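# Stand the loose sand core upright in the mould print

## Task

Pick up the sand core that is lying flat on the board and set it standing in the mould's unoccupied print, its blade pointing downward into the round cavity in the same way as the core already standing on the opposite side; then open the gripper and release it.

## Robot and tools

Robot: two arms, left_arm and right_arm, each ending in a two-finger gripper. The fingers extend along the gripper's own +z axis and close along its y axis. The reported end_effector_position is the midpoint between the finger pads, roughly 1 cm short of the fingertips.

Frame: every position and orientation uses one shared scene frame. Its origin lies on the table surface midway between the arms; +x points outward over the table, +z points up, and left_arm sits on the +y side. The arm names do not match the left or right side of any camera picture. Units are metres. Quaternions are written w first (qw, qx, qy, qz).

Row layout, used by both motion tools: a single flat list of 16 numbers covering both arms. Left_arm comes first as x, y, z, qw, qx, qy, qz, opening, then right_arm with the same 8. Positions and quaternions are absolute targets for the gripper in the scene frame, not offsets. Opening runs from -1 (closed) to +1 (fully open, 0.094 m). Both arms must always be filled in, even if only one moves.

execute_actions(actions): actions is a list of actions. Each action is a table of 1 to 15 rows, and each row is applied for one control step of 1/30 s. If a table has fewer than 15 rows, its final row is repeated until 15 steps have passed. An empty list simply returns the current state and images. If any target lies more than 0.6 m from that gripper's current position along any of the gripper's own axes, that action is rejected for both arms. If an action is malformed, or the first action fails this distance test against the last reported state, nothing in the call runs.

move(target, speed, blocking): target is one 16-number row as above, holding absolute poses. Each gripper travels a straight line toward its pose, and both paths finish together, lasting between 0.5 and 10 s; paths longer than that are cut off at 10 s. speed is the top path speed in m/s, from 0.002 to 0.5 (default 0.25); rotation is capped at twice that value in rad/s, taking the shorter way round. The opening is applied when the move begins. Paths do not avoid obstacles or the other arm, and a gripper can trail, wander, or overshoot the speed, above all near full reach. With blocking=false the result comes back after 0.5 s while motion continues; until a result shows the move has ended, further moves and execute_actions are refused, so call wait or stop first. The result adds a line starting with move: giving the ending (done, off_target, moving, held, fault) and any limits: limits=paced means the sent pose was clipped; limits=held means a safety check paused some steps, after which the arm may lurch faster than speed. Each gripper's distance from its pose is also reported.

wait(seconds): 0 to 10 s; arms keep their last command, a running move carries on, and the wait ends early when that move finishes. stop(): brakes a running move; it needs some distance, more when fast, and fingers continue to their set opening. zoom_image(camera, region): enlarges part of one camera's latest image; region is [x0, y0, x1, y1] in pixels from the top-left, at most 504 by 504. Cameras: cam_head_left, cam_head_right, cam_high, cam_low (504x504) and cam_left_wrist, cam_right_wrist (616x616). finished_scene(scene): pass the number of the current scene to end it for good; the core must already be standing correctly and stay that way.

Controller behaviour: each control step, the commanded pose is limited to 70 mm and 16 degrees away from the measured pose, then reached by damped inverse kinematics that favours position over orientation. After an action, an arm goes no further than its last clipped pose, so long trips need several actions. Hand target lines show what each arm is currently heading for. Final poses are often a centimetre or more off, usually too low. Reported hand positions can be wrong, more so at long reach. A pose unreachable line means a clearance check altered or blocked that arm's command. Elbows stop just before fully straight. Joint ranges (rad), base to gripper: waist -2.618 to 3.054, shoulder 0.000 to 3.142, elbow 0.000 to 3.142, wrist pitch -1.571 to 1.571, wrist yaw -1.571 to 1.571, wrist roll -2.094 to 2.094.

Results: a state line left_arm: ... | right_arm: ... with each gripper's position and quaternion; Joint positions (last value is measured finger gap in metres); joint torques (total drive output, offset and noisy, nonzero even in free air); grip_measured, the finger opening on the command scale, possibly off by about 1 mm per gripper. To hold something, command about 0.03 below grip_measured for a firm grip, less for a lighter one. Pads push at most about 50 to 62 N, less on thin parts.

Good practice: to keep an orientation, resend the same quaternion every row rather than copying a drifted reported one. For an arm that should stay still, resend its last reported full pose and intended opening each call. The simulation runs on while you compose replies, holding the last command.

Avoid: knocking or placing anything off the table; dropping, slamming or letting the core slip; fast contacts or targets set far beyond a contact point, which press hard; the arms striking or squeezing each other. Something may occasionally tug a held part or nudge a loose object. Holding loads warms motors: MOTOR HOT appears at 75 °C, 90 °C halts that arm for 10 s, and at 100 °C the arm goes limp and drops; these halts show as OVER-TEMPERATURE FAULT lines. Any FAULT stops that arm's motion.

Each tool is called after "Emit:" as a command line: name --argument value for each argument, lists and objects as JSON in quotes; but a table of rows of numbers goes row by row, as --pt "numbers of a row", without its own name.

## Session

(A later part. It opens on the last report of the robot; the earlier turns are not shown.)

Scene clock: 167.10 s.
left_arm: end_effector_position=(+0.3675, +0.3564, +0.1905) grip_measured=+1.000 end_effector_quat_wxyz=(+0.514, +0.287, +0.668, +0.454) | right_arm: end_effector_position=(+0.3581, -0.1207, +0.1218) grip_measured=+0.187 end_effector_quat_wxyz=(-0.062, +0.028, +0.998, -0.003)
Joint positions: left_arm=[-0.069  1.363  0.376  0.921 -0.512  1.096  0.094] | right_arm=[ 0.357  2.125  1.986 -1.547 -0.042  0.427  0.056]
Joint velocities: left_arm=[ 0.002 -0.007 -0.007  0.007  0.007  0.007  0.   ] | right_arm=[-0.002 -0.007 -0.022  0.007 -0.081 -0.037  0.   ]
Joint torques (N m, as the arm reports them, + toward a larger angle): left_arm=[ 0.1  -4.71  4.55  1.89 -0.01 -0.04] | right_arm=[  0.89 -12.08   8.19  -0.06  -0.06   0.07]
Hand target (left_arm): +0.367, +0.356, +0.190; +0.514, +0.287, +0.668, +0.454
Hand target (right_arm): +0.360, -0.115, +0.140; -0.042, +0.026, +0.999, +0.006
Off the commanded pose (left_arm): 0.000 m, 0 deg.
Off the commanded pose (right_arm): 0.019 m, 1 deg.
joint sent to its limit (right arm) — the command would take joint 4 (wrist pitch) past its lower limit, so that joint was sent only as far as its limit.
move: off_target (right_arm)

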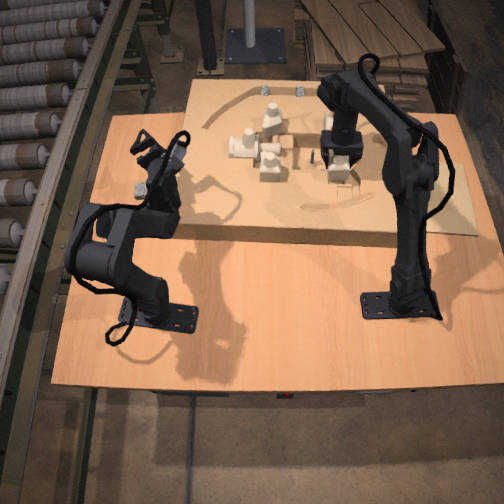

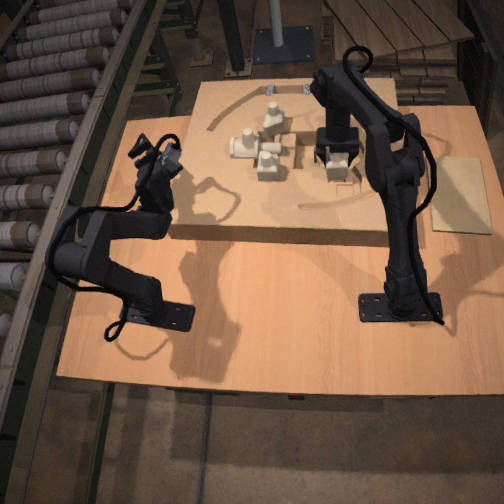

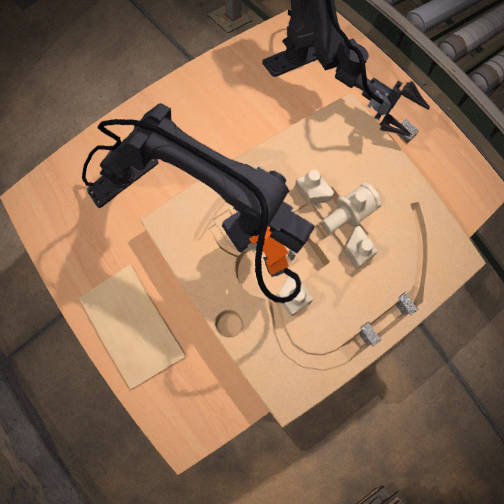

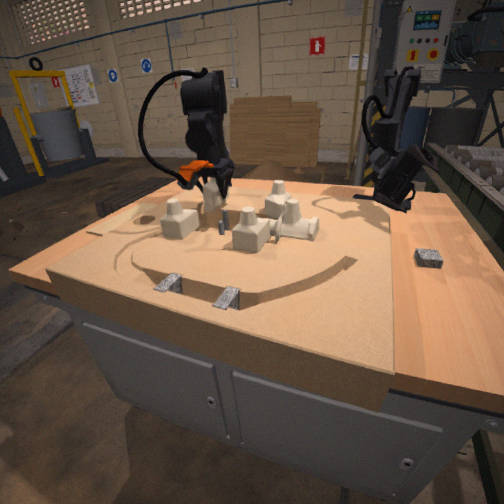

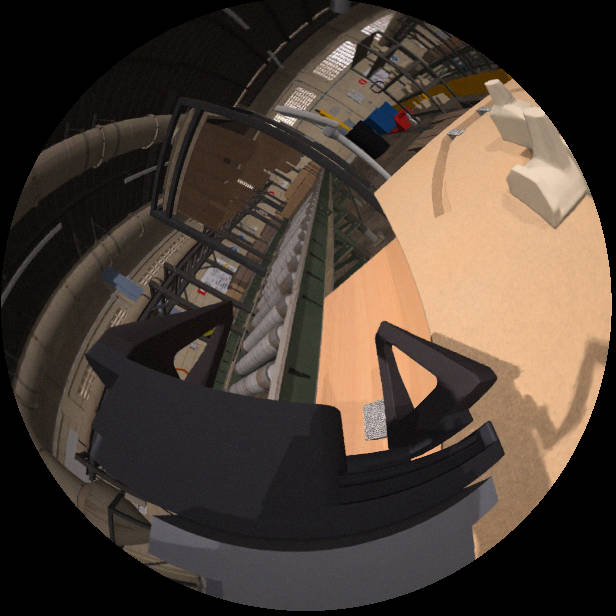

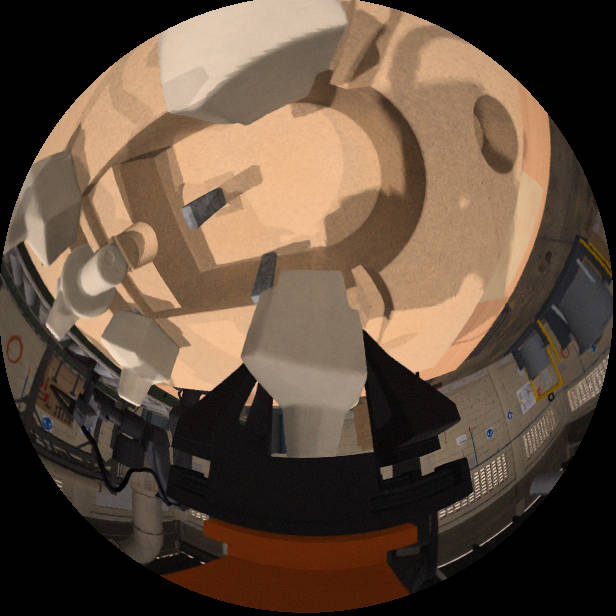

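Emit:
move --target '[0.3675,0.3564,0.1905,0.514,0.287,0.668,0.454,1,0.360,-0.1115,0.142,-0.05,0.026,0.998,0.002,0.15]' --speed 0.015

Scene clock: 174.63 s.
left_arm: end_effector_position=(+0.3675, +0.3564, +0.1905) grip_measured=+1.000 end_effector_quat_wxyz=(+0.514, +0.287, +0.668, +0.454) | right_arm: end_effector_position=(+0.3565, -0.1173, +0.1218) grip_measured=+0.187 end_effector_quat_wxyz=(-0.062, +0.026, +0.998, -0.004)
Joint positions: left_arm=[-0.069  1.363  0.376  0.921 -0.512  1.096  0.094] | right_arm=[ 0.367  2.125  1.986 -1.548 -0.042  0.434  0.056]
Joint velocities: left_arm=[ 0.012 -0.007 -0.017  0.037 -0.037  0.022  0.   ] | right_arm=[ 0.002 -0.002 -0.012 -0.022 -0.081  0.007 -0.002]
Joint torques (N m, as the arm reports them, + toward a larger angle): left_arm=[-0.02 -4.67  4.47  1.89 -0.02  0.01] | right_arm=[  0.65 -12.27   8.5   -0.05  -0.06   0.05]
Hand target (left_arm): +0.367, +0.356, +0.191; +0.514, +0.287, +0.668, +0.454
Hand target (right_arm): +0.359, -0.112, +0.141; -0.039, +0.026, +0.999, +0.007
Off the commanded pose (left_arm): 0.000 m, 0 deg.
Off the commanded pose (right_arm): 0.021 m, 2 deg.
joint sent to its limit (right arm) — the command would take joint 4 (wrist pitch) past its lower limit, so that joint was sent only as far as its limit.
move: off_target (right_arm)

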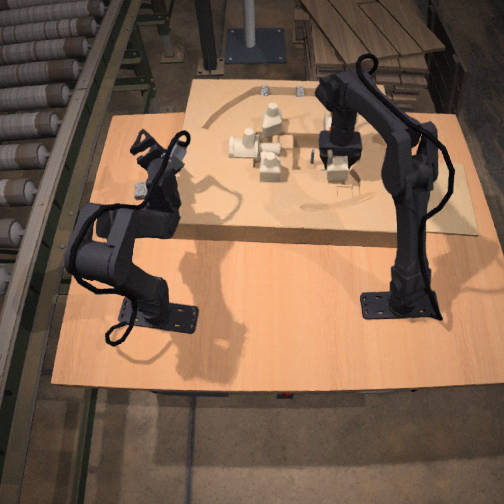

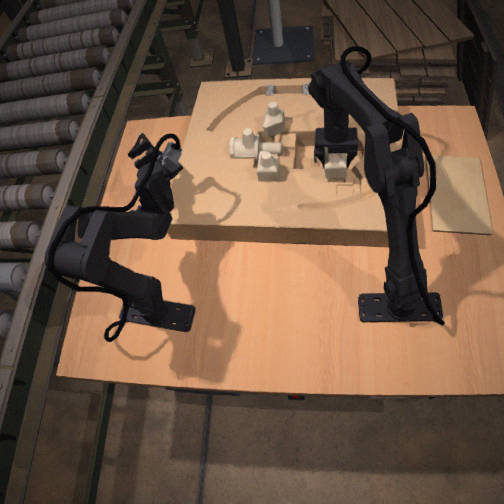

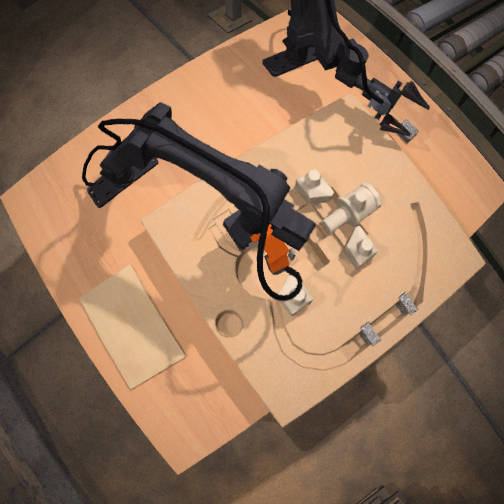

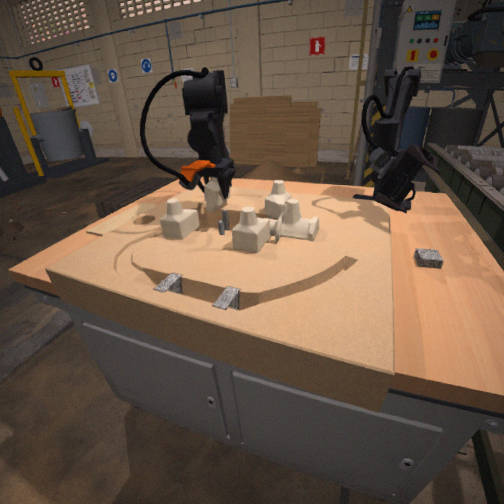

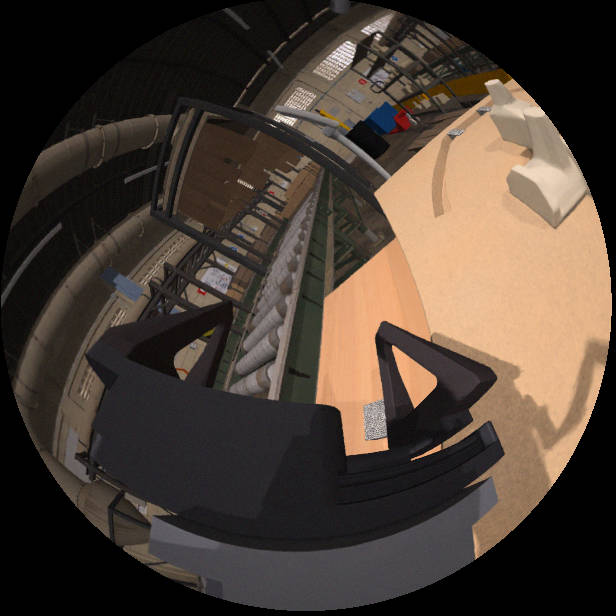

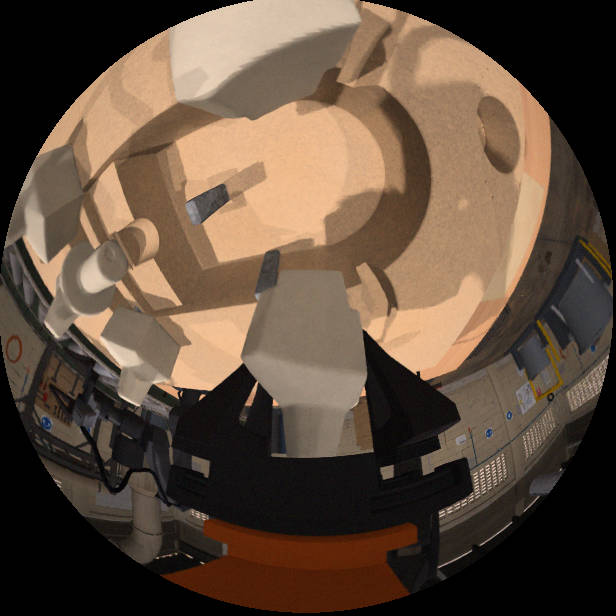

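Emit:
move --target '[0.3675,0.3564,0.1905,0.514,0.287,0.668,0.454,1,0.354,-0.117,0.111,-0.07,0.026,0.997,0.002,0.15]' --speed 0.012

Emit:
zoom_image --camera "cam_low" --region '[190,175,240,225]'

Emit:
zoom_image --camera "cam_head_right" --region '[315,150,365,200]'

Scene clock: 180.83 s.
left_arm: end_effector_position=(+0.3675, +0.3564, +0.1905) grip_measured=+1.000 end_effector_quat_wxyz=(+0.514, +0.287, +0.668, +0.454) | right_arm: end_effector_position=(+0.3548, -0.1163, +0.1108) grip_measured=+0.187 end_effector_quat_wxyz=(-0.067, +0.027, +0.997, -0.002)
Joint positions: left_arm=[-0.069  1.363  0.376  0.921 -0.512  1.096  0.094] | right_arm=[ 0.367  2.125  1.941 -1.511 -0.05   0.434  0.056]
Joint velocities: left_arm=[ 0.012  0.017  0.002  0.022 -0.007  0.007  0.   ] | right_arm=[-0.002  0.012 -0.007 -0.007 -0.081 -0.051 -0.   ]
Joint torques (N m, as the arm reports them, + toward a larger angle): left_arm=[ 0.07 -4.72  4.47  1.89 -0.01 -0.04] | right_arm=[ -0.45 -10.58   5.07   0.12  -0.12  -0.1 ]
Hand target (left_arm): +0.367, +0.356, +0.190; +0.514, +0.287, +0.668, +0.454
Hand target (right_arm): +0.354, -0.117, +0.111; -0.070, +0.026, +0.997, +0.002
Off the commanded pose (left_arm): 0.000 m, 0 deg.
Off the commanded pose (right_arm): 0.001 m, 1 deg.
move: done

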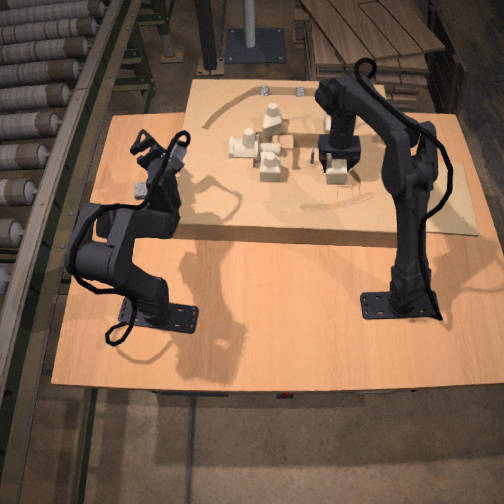

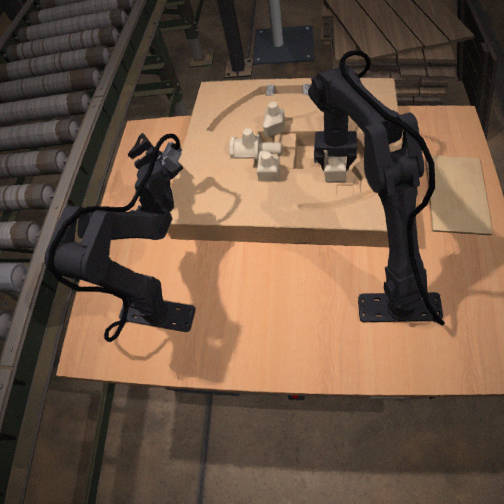

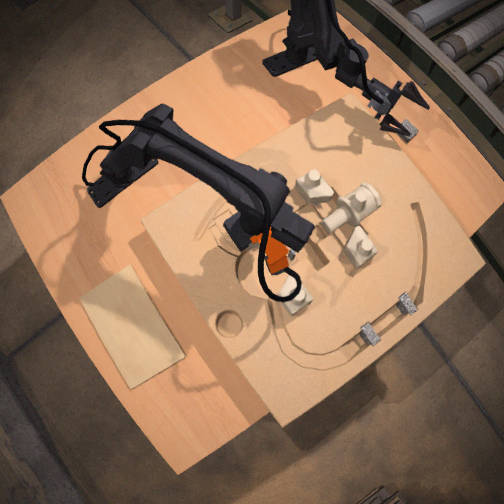

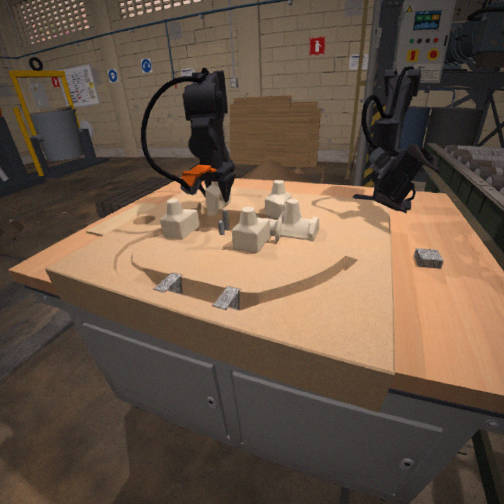

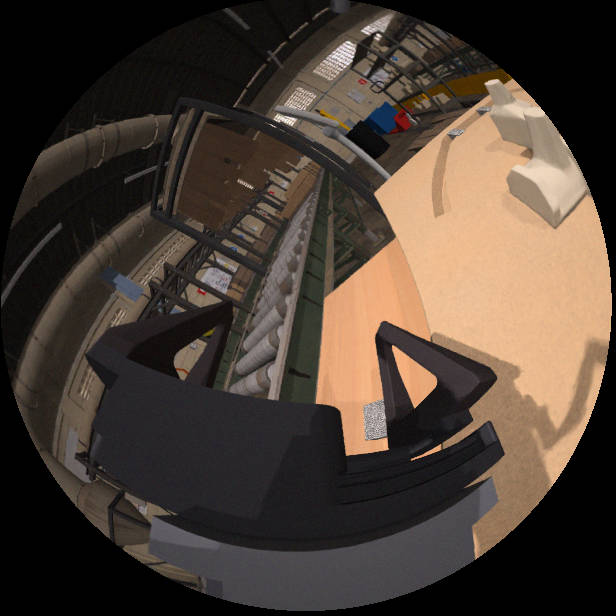

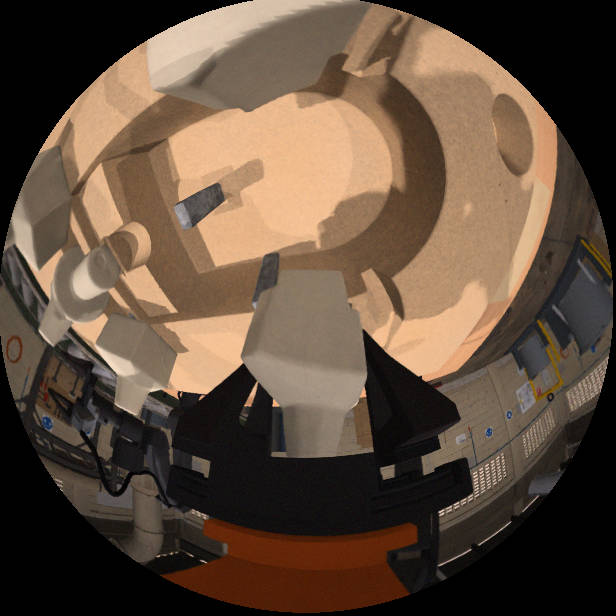

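Region (190, 175, 240, 225) of cam_low's 504x504 image, scaled by 10.080, with more detail than that image has.

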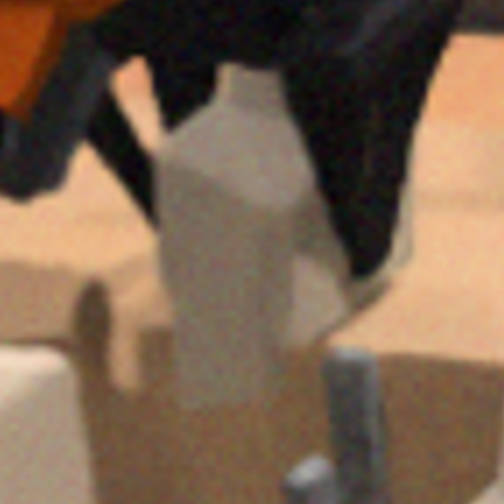

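Region (315, 150, 365, 200) of cam_head_right's 504x504 image, scaled by 10.080, with more detail than that image has.

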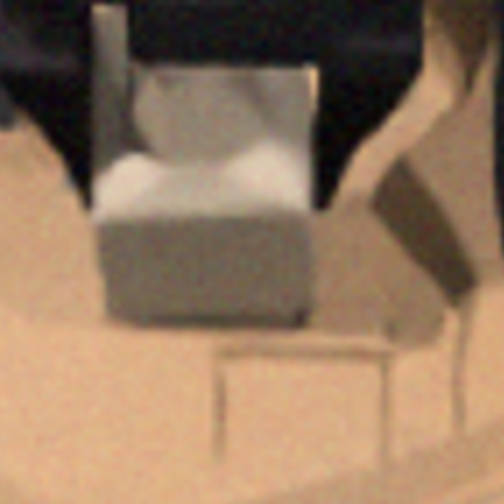

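Entered. Continue down.

Emit:
move --target '[0.3675,0.3564,0.1905,0.514,0.287,0.668,0.454,1,0.354,-0.119,0.099,-0.074,0.026,0.997,0.002,0.15]' --speed 0.01

Emit:
zoom_image --camera "cam_low" --region '[190,175,240,225]'

Emit:
zoom_image --camera "cam_head_right" --region '[315,150,365,200]'

Scene clock: 185.70 s.
left_arm: end_effector_position=(+0.3675, +0.3564, +0.1905) grip_measured=+1.000 end_effector_quat_wxyz=(+0.514, +0.287, +0.668, +0.454) | right_arm: end_effector_position=(+0.3551, -0.1174, +0.1047) grip_measured=+0.187 end_effector_quat_wxyz=(-0.069, +0.026, +0.997, -0.000)
Joint positions: left_arm=[-0.069  1.363  0.376  0.921 -0.512  1.096  0.094] | right_arm=[ 0.363  2.125  1.916 -1.489 -0.054  0.429  0.056]
Joint velocities: left_arm=[-0.002  0.012 -0.002 -0.051 -0.037 -0.037  0.   ] | right_arm=[-0.007 -0.002  0.002 -0.095 -0.022 -0.051 -0.001]
Joint torques (N m, as the arm reports them, + toward a larger angle): left_arm=[ 0.07 -4.7   4.4   1.88 -0.02 -0.02] | right_arm=[ -0.54 -10.32   3.77   0.3   -0.11  -0.12]
Hand target (left_arm): +0.367, +0.356, +0.191; +0.514, +0.287, +0.668, +0.454
Hand target (right_arm): +0.354, -0.119, +0.099; -0.074, +0.026, +0.997, +0.002
Off the commanded pose (left_arm): 0.000 m, 0 deg.
Off the commanded pose (right_arm): 0.006 m, 1 deg.
move: done

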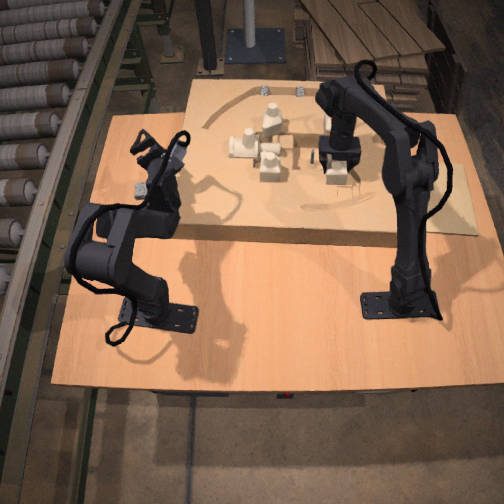

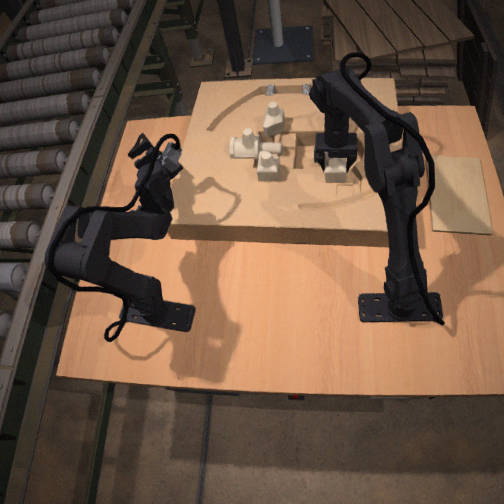

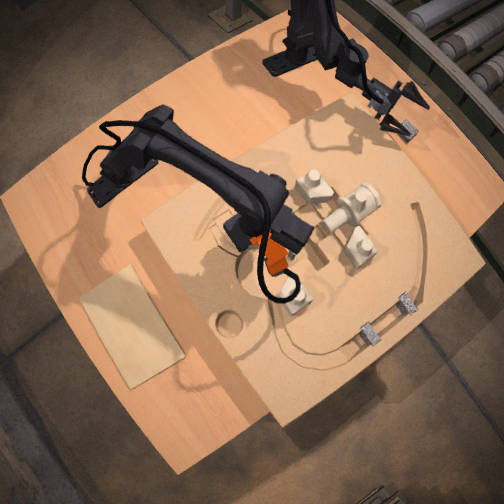

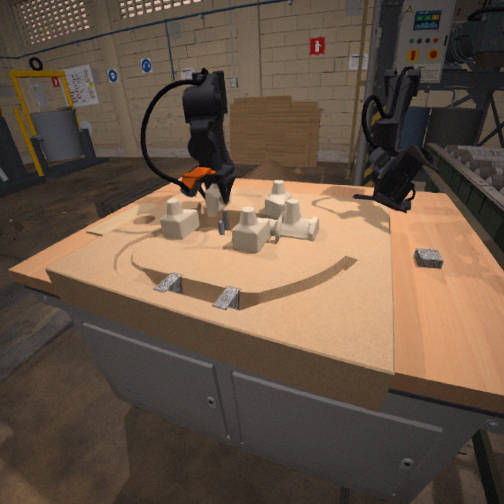

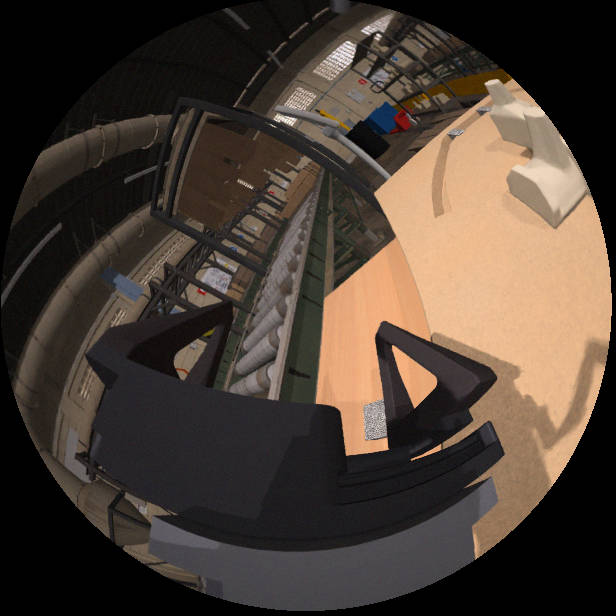

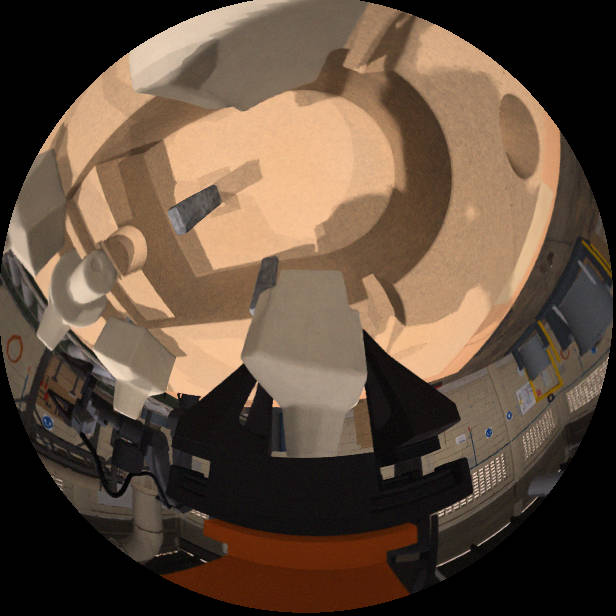

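Region (190, 175, 240, 225) of cam_low's 504x504 image, scaled by 10.080, with more detail than that image has.

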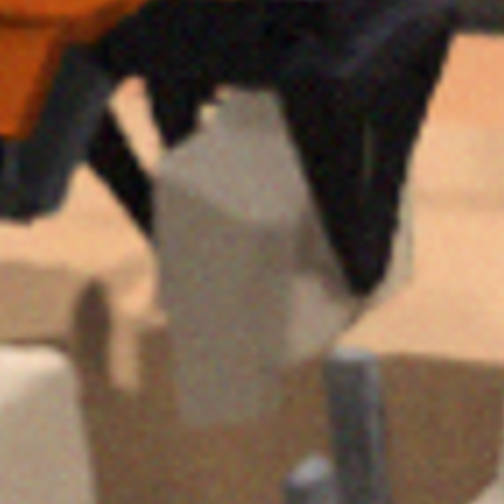

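Region (315, 150, 365, 200) of cam_head_right's 504x504 image, scaled by 10.080, with more detail than that image has.

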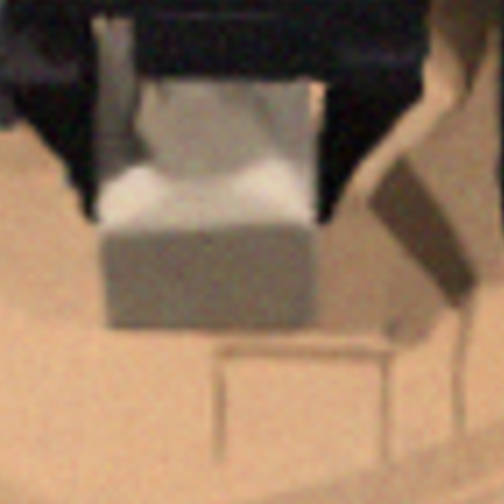

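Emit:
move --target '[0.3675,0.3564,0.1905,0.514,0.287,0.668,0.454,1,0.355,-0.118,0.106,-0.069,0.026,0.997,0,0.45]' --speed 0.01

Emit:
move --target '[0.3675,0.3564,0.1905,0.514,0.287,0.668,0.454,1,0.355,-0.118,0.155,-0.03,0.026,0.999,0,0.45]' --speed 0.03

Emit:
move --target '[0.3675,0.3564,0.1905,0.514,0.287,0.668,0.454,1,0.33,-0.14,0.25,0.12,0.026,0.992,0,0.6]' --speed 0.06

Emit:
zoom_image --camera "cam_low" --region '[150,150,300,260]'

Emit:
zoom_image --camera "cam_head_right" --region '[250,120,380,210]'

Scene clock: 191.67 s.
left_arm: end_effector_position=(+0.3675, +0.3564, +0.1905) grip_measured=+1.000 end_effector_quat_wxyz=(+0.514, +0.287, +0.668, +0.454) | right_arm: end_effector_position=(+0.3550, -0.1174, +0.1047) grip_measured=+0.448 end_effector_quat_wxyz=(-0.069, +0.026, +0.997, -0.000)
Joint positions: left_arm=[-0.069  1.363  0.376  0.921 -0.512  1.096  0.094] | right_arm=[ 0.363  2.125  1.916 -1.489 -0.054  0.429  0.068]
Joint velocities: left_arm=[-0.007 -0.002 -0.002 -0.007 -0.051 -0.007  0.   ] | right_arm=[-0.007  0.007  0.017 -0.007 -0.081  0.007 -0.   ]
Joint torques (N m, as the arm reports them, + toward a larger angle): left_arm=[ 0.09 -4.65  4.47  1.87 -0.03 -0.02] | right_arm=[ -0.16 -10.45   5.59   0.09  -0.04  -0.06]
Hand target (left_arm): +0.367, +0.356, +0.191; +0.514, +0.287, +0.668, +0.454
Hand target (right_arm): +0.355, -0.118, +0.106; -0.069, +0.026, +0.997, +0.000
Off the commanded pose (left_arm): 0.000 m, 0 deg.
Off the commanded pose (right_arm): 0.001 m, 0 deg.
move: done

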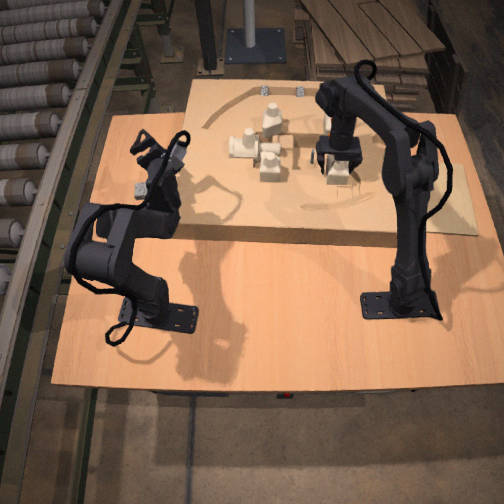

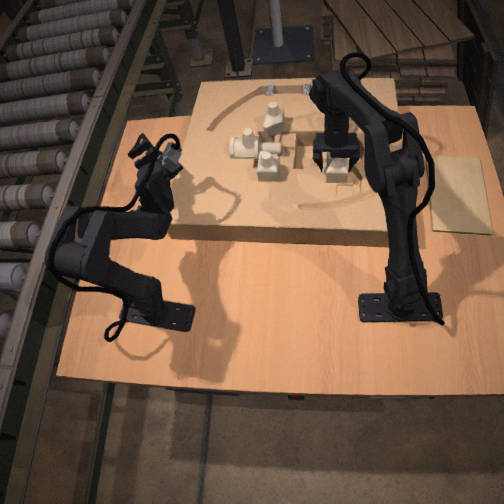

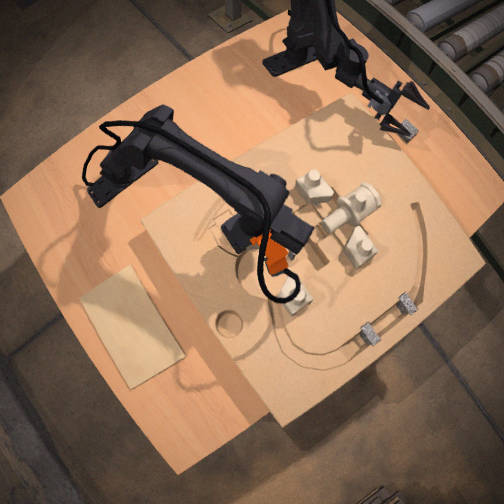

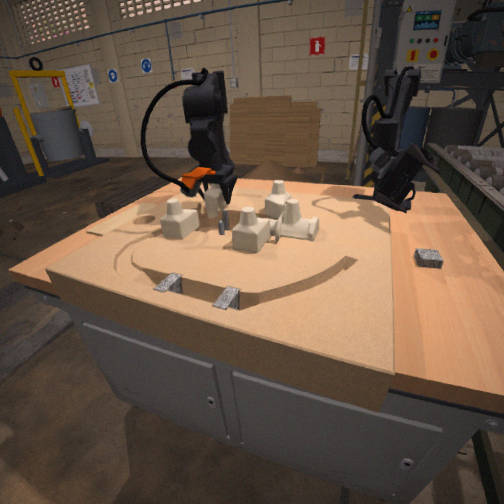

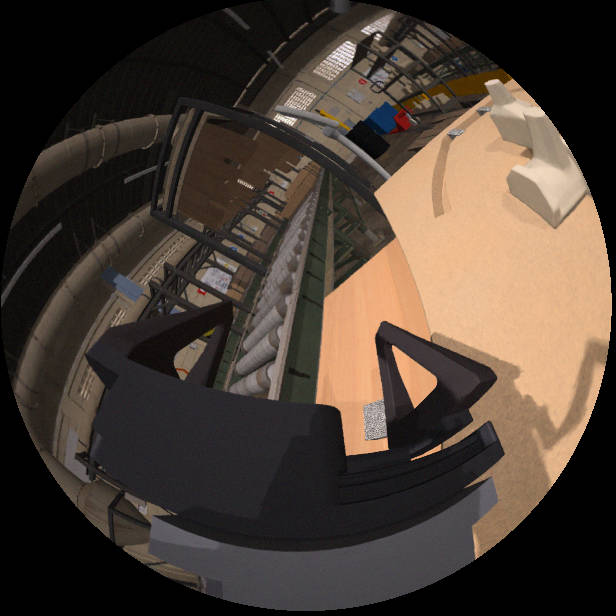

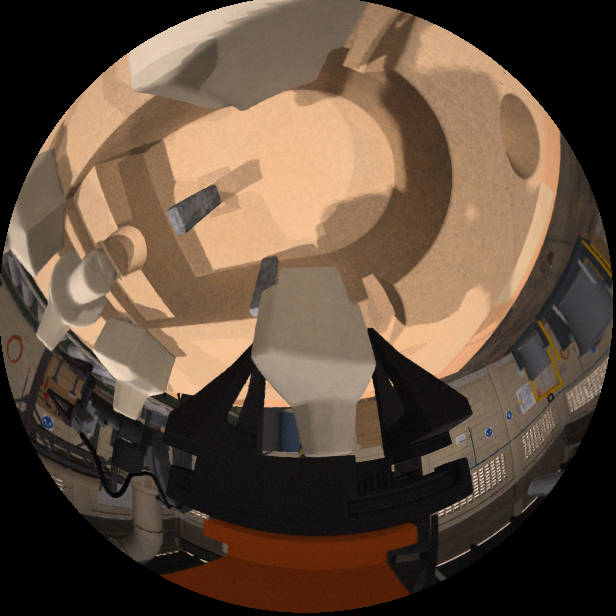

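Scene clock: 193.63 s.
left_arm: end_effector_position=(+0.3675, +0.3564, +0.1905) grip_measured=+1.000 end_effector_quat_wxyz=(+0.514, +0.287, +0.668, +0.454) | right_arm: end_effector_position=(+0.3525, -0.1221, +0.1362) grip_measured=+0.448 end_effector_quat_wxyz=(-0.049, +0.028, +0.998, -0.002)
Joint positions: left_arm=[-0.069  1.363  0.376  0.921 -0.512  1.096  0.094] | right_arm=[ 0.363  2.08   1.976 -1.56  -0.035  0.433  0.068]
Joint velocities: left_arm=[-0.007  0.022 -0.007 -0.037  0.037  0.037  0.   ] | right_arm=[ 0.027  0.002 -0.012  0.007 -0.066  0.007  0.   ]
Joint torques (N m, as the arm reports them, + toward a larger angle): left_arm=[ 0.1  -4.65  4.48  1.9  -0.02 -0.01] | right_arm=[  0.92 -12.45   7.45   0.12   0.07   0.05]
Hand target (left_arm): +0.367, +0.356, +0.190; +0.514, +0.287, +0.668, +0.454
Hand target (right_arm): +0.355, -0.118, +0.155; -0.022, +0.026, +0.999, +0.003
Off the commanded pose (left_arm): 0.000 m, 0 deg.
Off the commanded pose (right_arm): 0.019 m, 2 deg.
joint sent to its limit (right arm) — the command would take joint 4 (wrist pitch) past its lower limit, so that joint was sent only as far as its limit.
move: off_target (right_arm)

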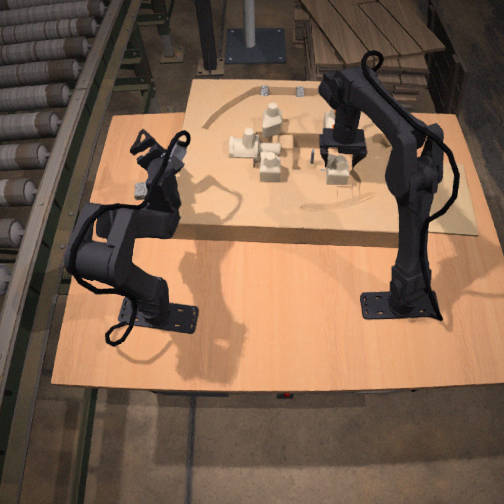

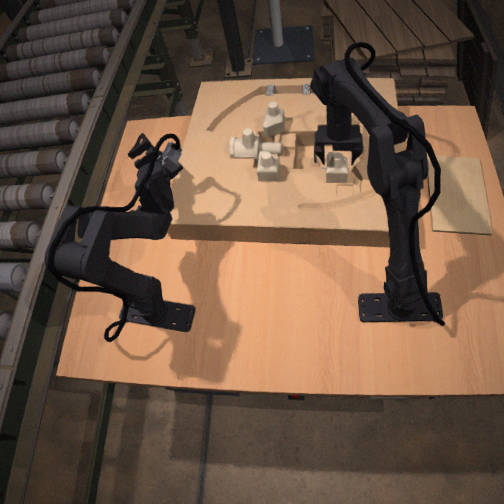

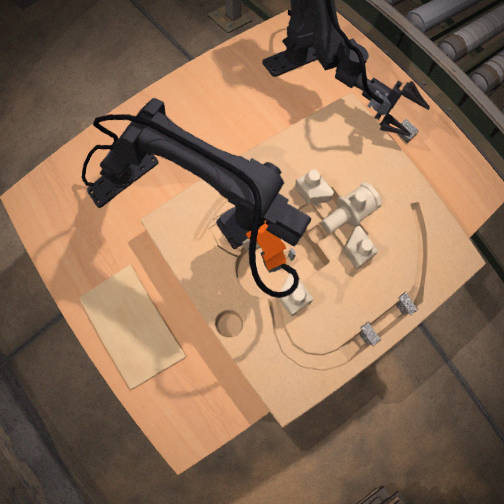

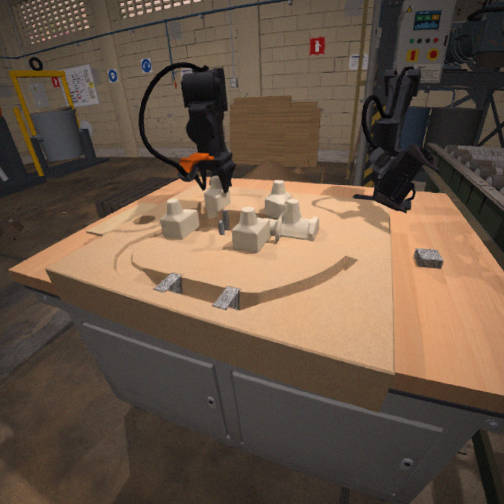

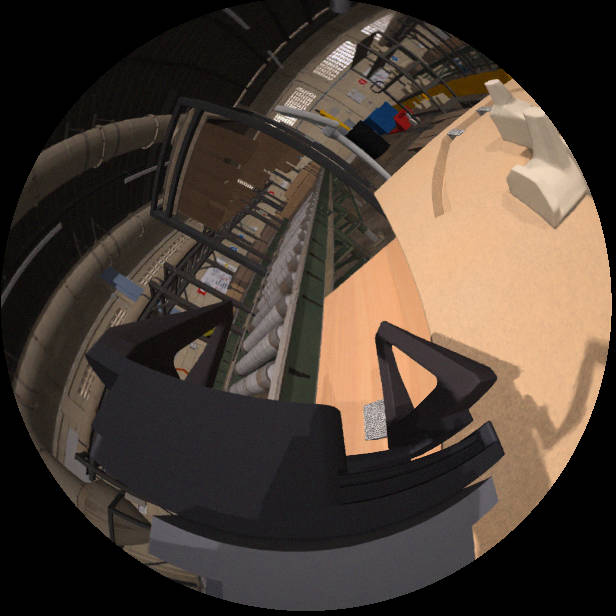

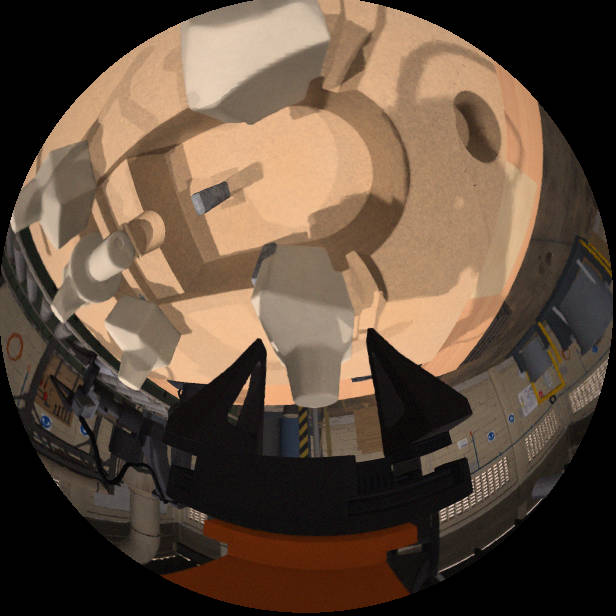

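Scene clock: 196.77 s.
left_arm: end_effector_position=(+0.3675, +0.3564, +0.1905) grip_measured=+1.000 end_effector_quat_wxyz=(+0.514, +0.287, +0.668, +0.454) | right_arm: end_effector_position=(+0.3341, -0.1387, +0.2376) grip_measured=+0.598 end_effector_quat_wxyz=(+0.107, +0.022, +0.994, -0.001)
Joint positions: left_arm=[-0.069  1.363  0.376  0.921 -0.512  1.096  0.094] | right_arm=[ 0.403  1.778  1.962 -1.561  0.093  0.454  0.075]
Joint velocities: left_arm=[ 0.002  0.007  0.002 -0.066 -0.022  0.066  0.   ] | right_arm=[-0.007 -0.002 -0.017 -0.022  0.051  0.037 -0.001]
Joint torques (N m, as the arm reports them, + toward a larger angle): left_arm=[ 0.06 -4.61  4.45  1.89 -0.01 -0.01] | right_arm=[ 0.66 -9.6   6.01  0.69  0.2   0.06]
Hand target (left_arm): +0.367, +0.356, +0.191; +0.514, +0.287, +0.668, +0.454
Hand target (right_arm): +0.331, -0.140, +0.250; +0.125, +0.023, +0.992, +0.001
Off the commanded pose (left_arm): 0.000 m, 0 deg.
Off the commanded pose (right_arm): 0.013 m, 2 deg.
joint sent to its limit (right arm) — the command would take joint 4 (wrist pitch) past its lower limit, so that joint was sent only as far as its limit.
move: off_target (right_arm)

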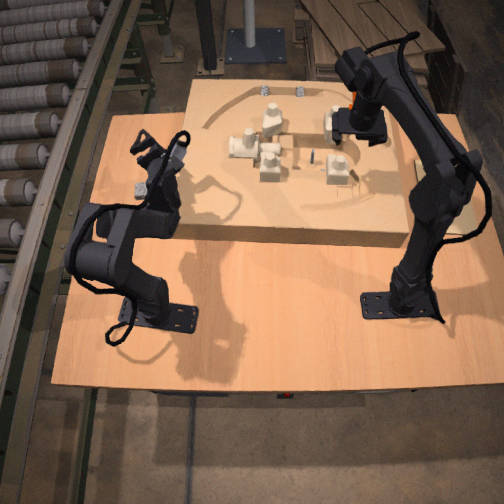

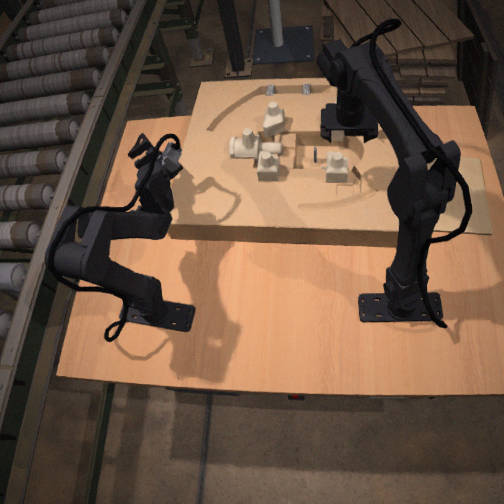

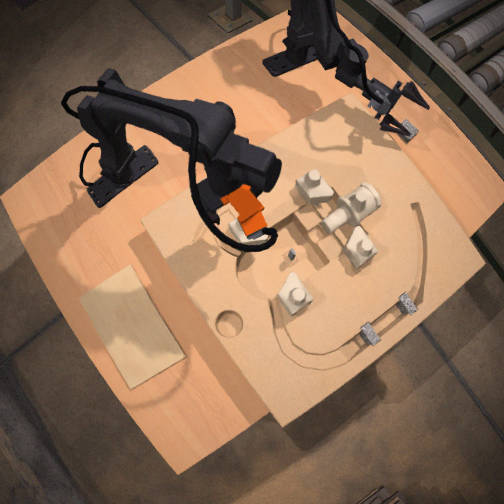

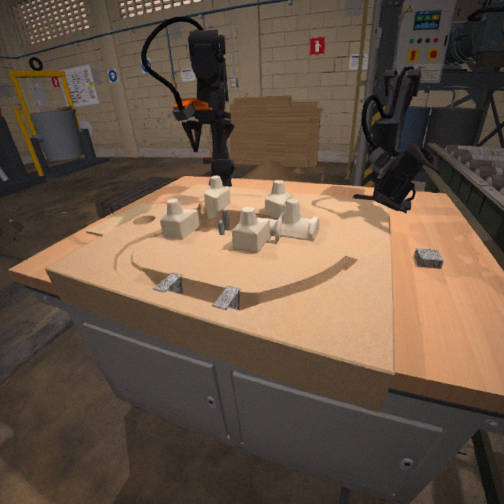

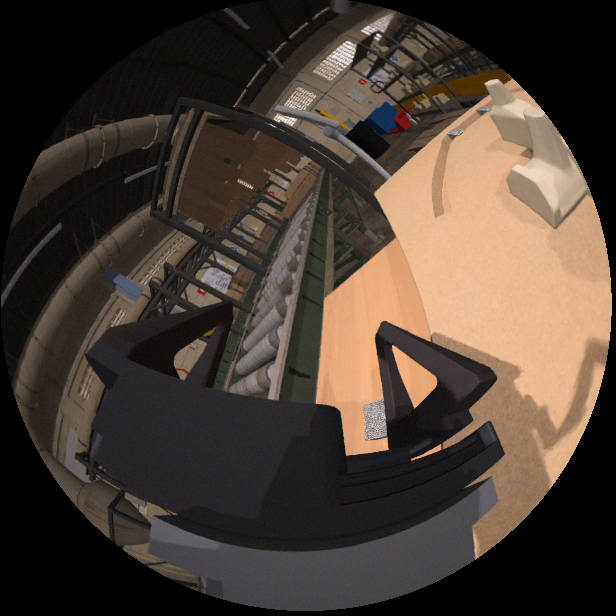

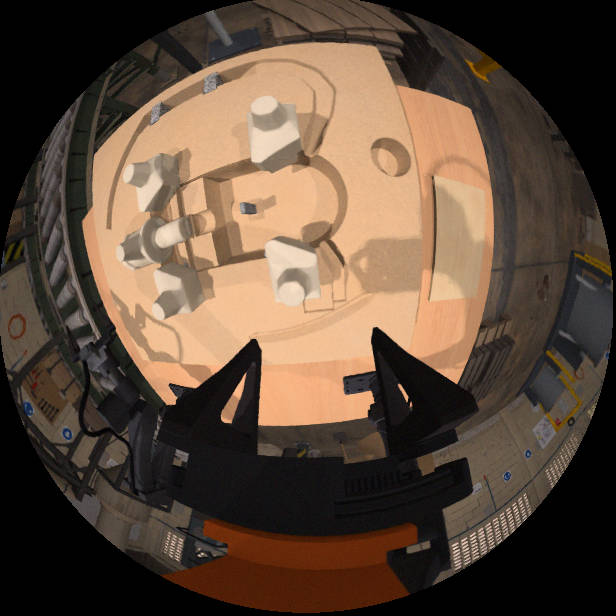

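Region (150, 150, 300, 260) of cam_low's 504x504 image, scaled by 3.360, with more detail than that image has; it fills the top 370 rows of this view, and the rest is white.

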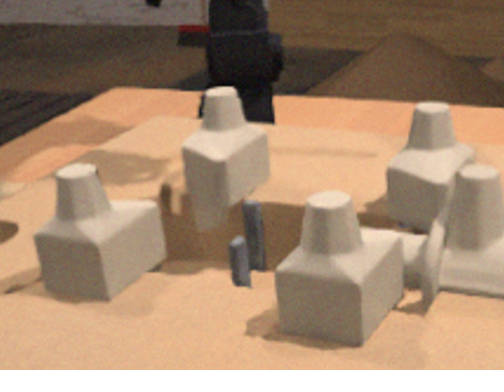

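Region (250, 120, 380, 210) of cam_head_right's 504x504 image, scaled by 3.877, with more detail than that image has; it fills the top 349 rows of this view, and the rest is white.

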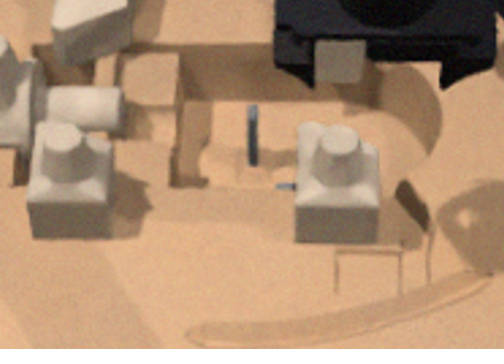

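Seated upright, like its neighbour.

Emit:
finished_scene --scene 2

The scene is finished: the task was done.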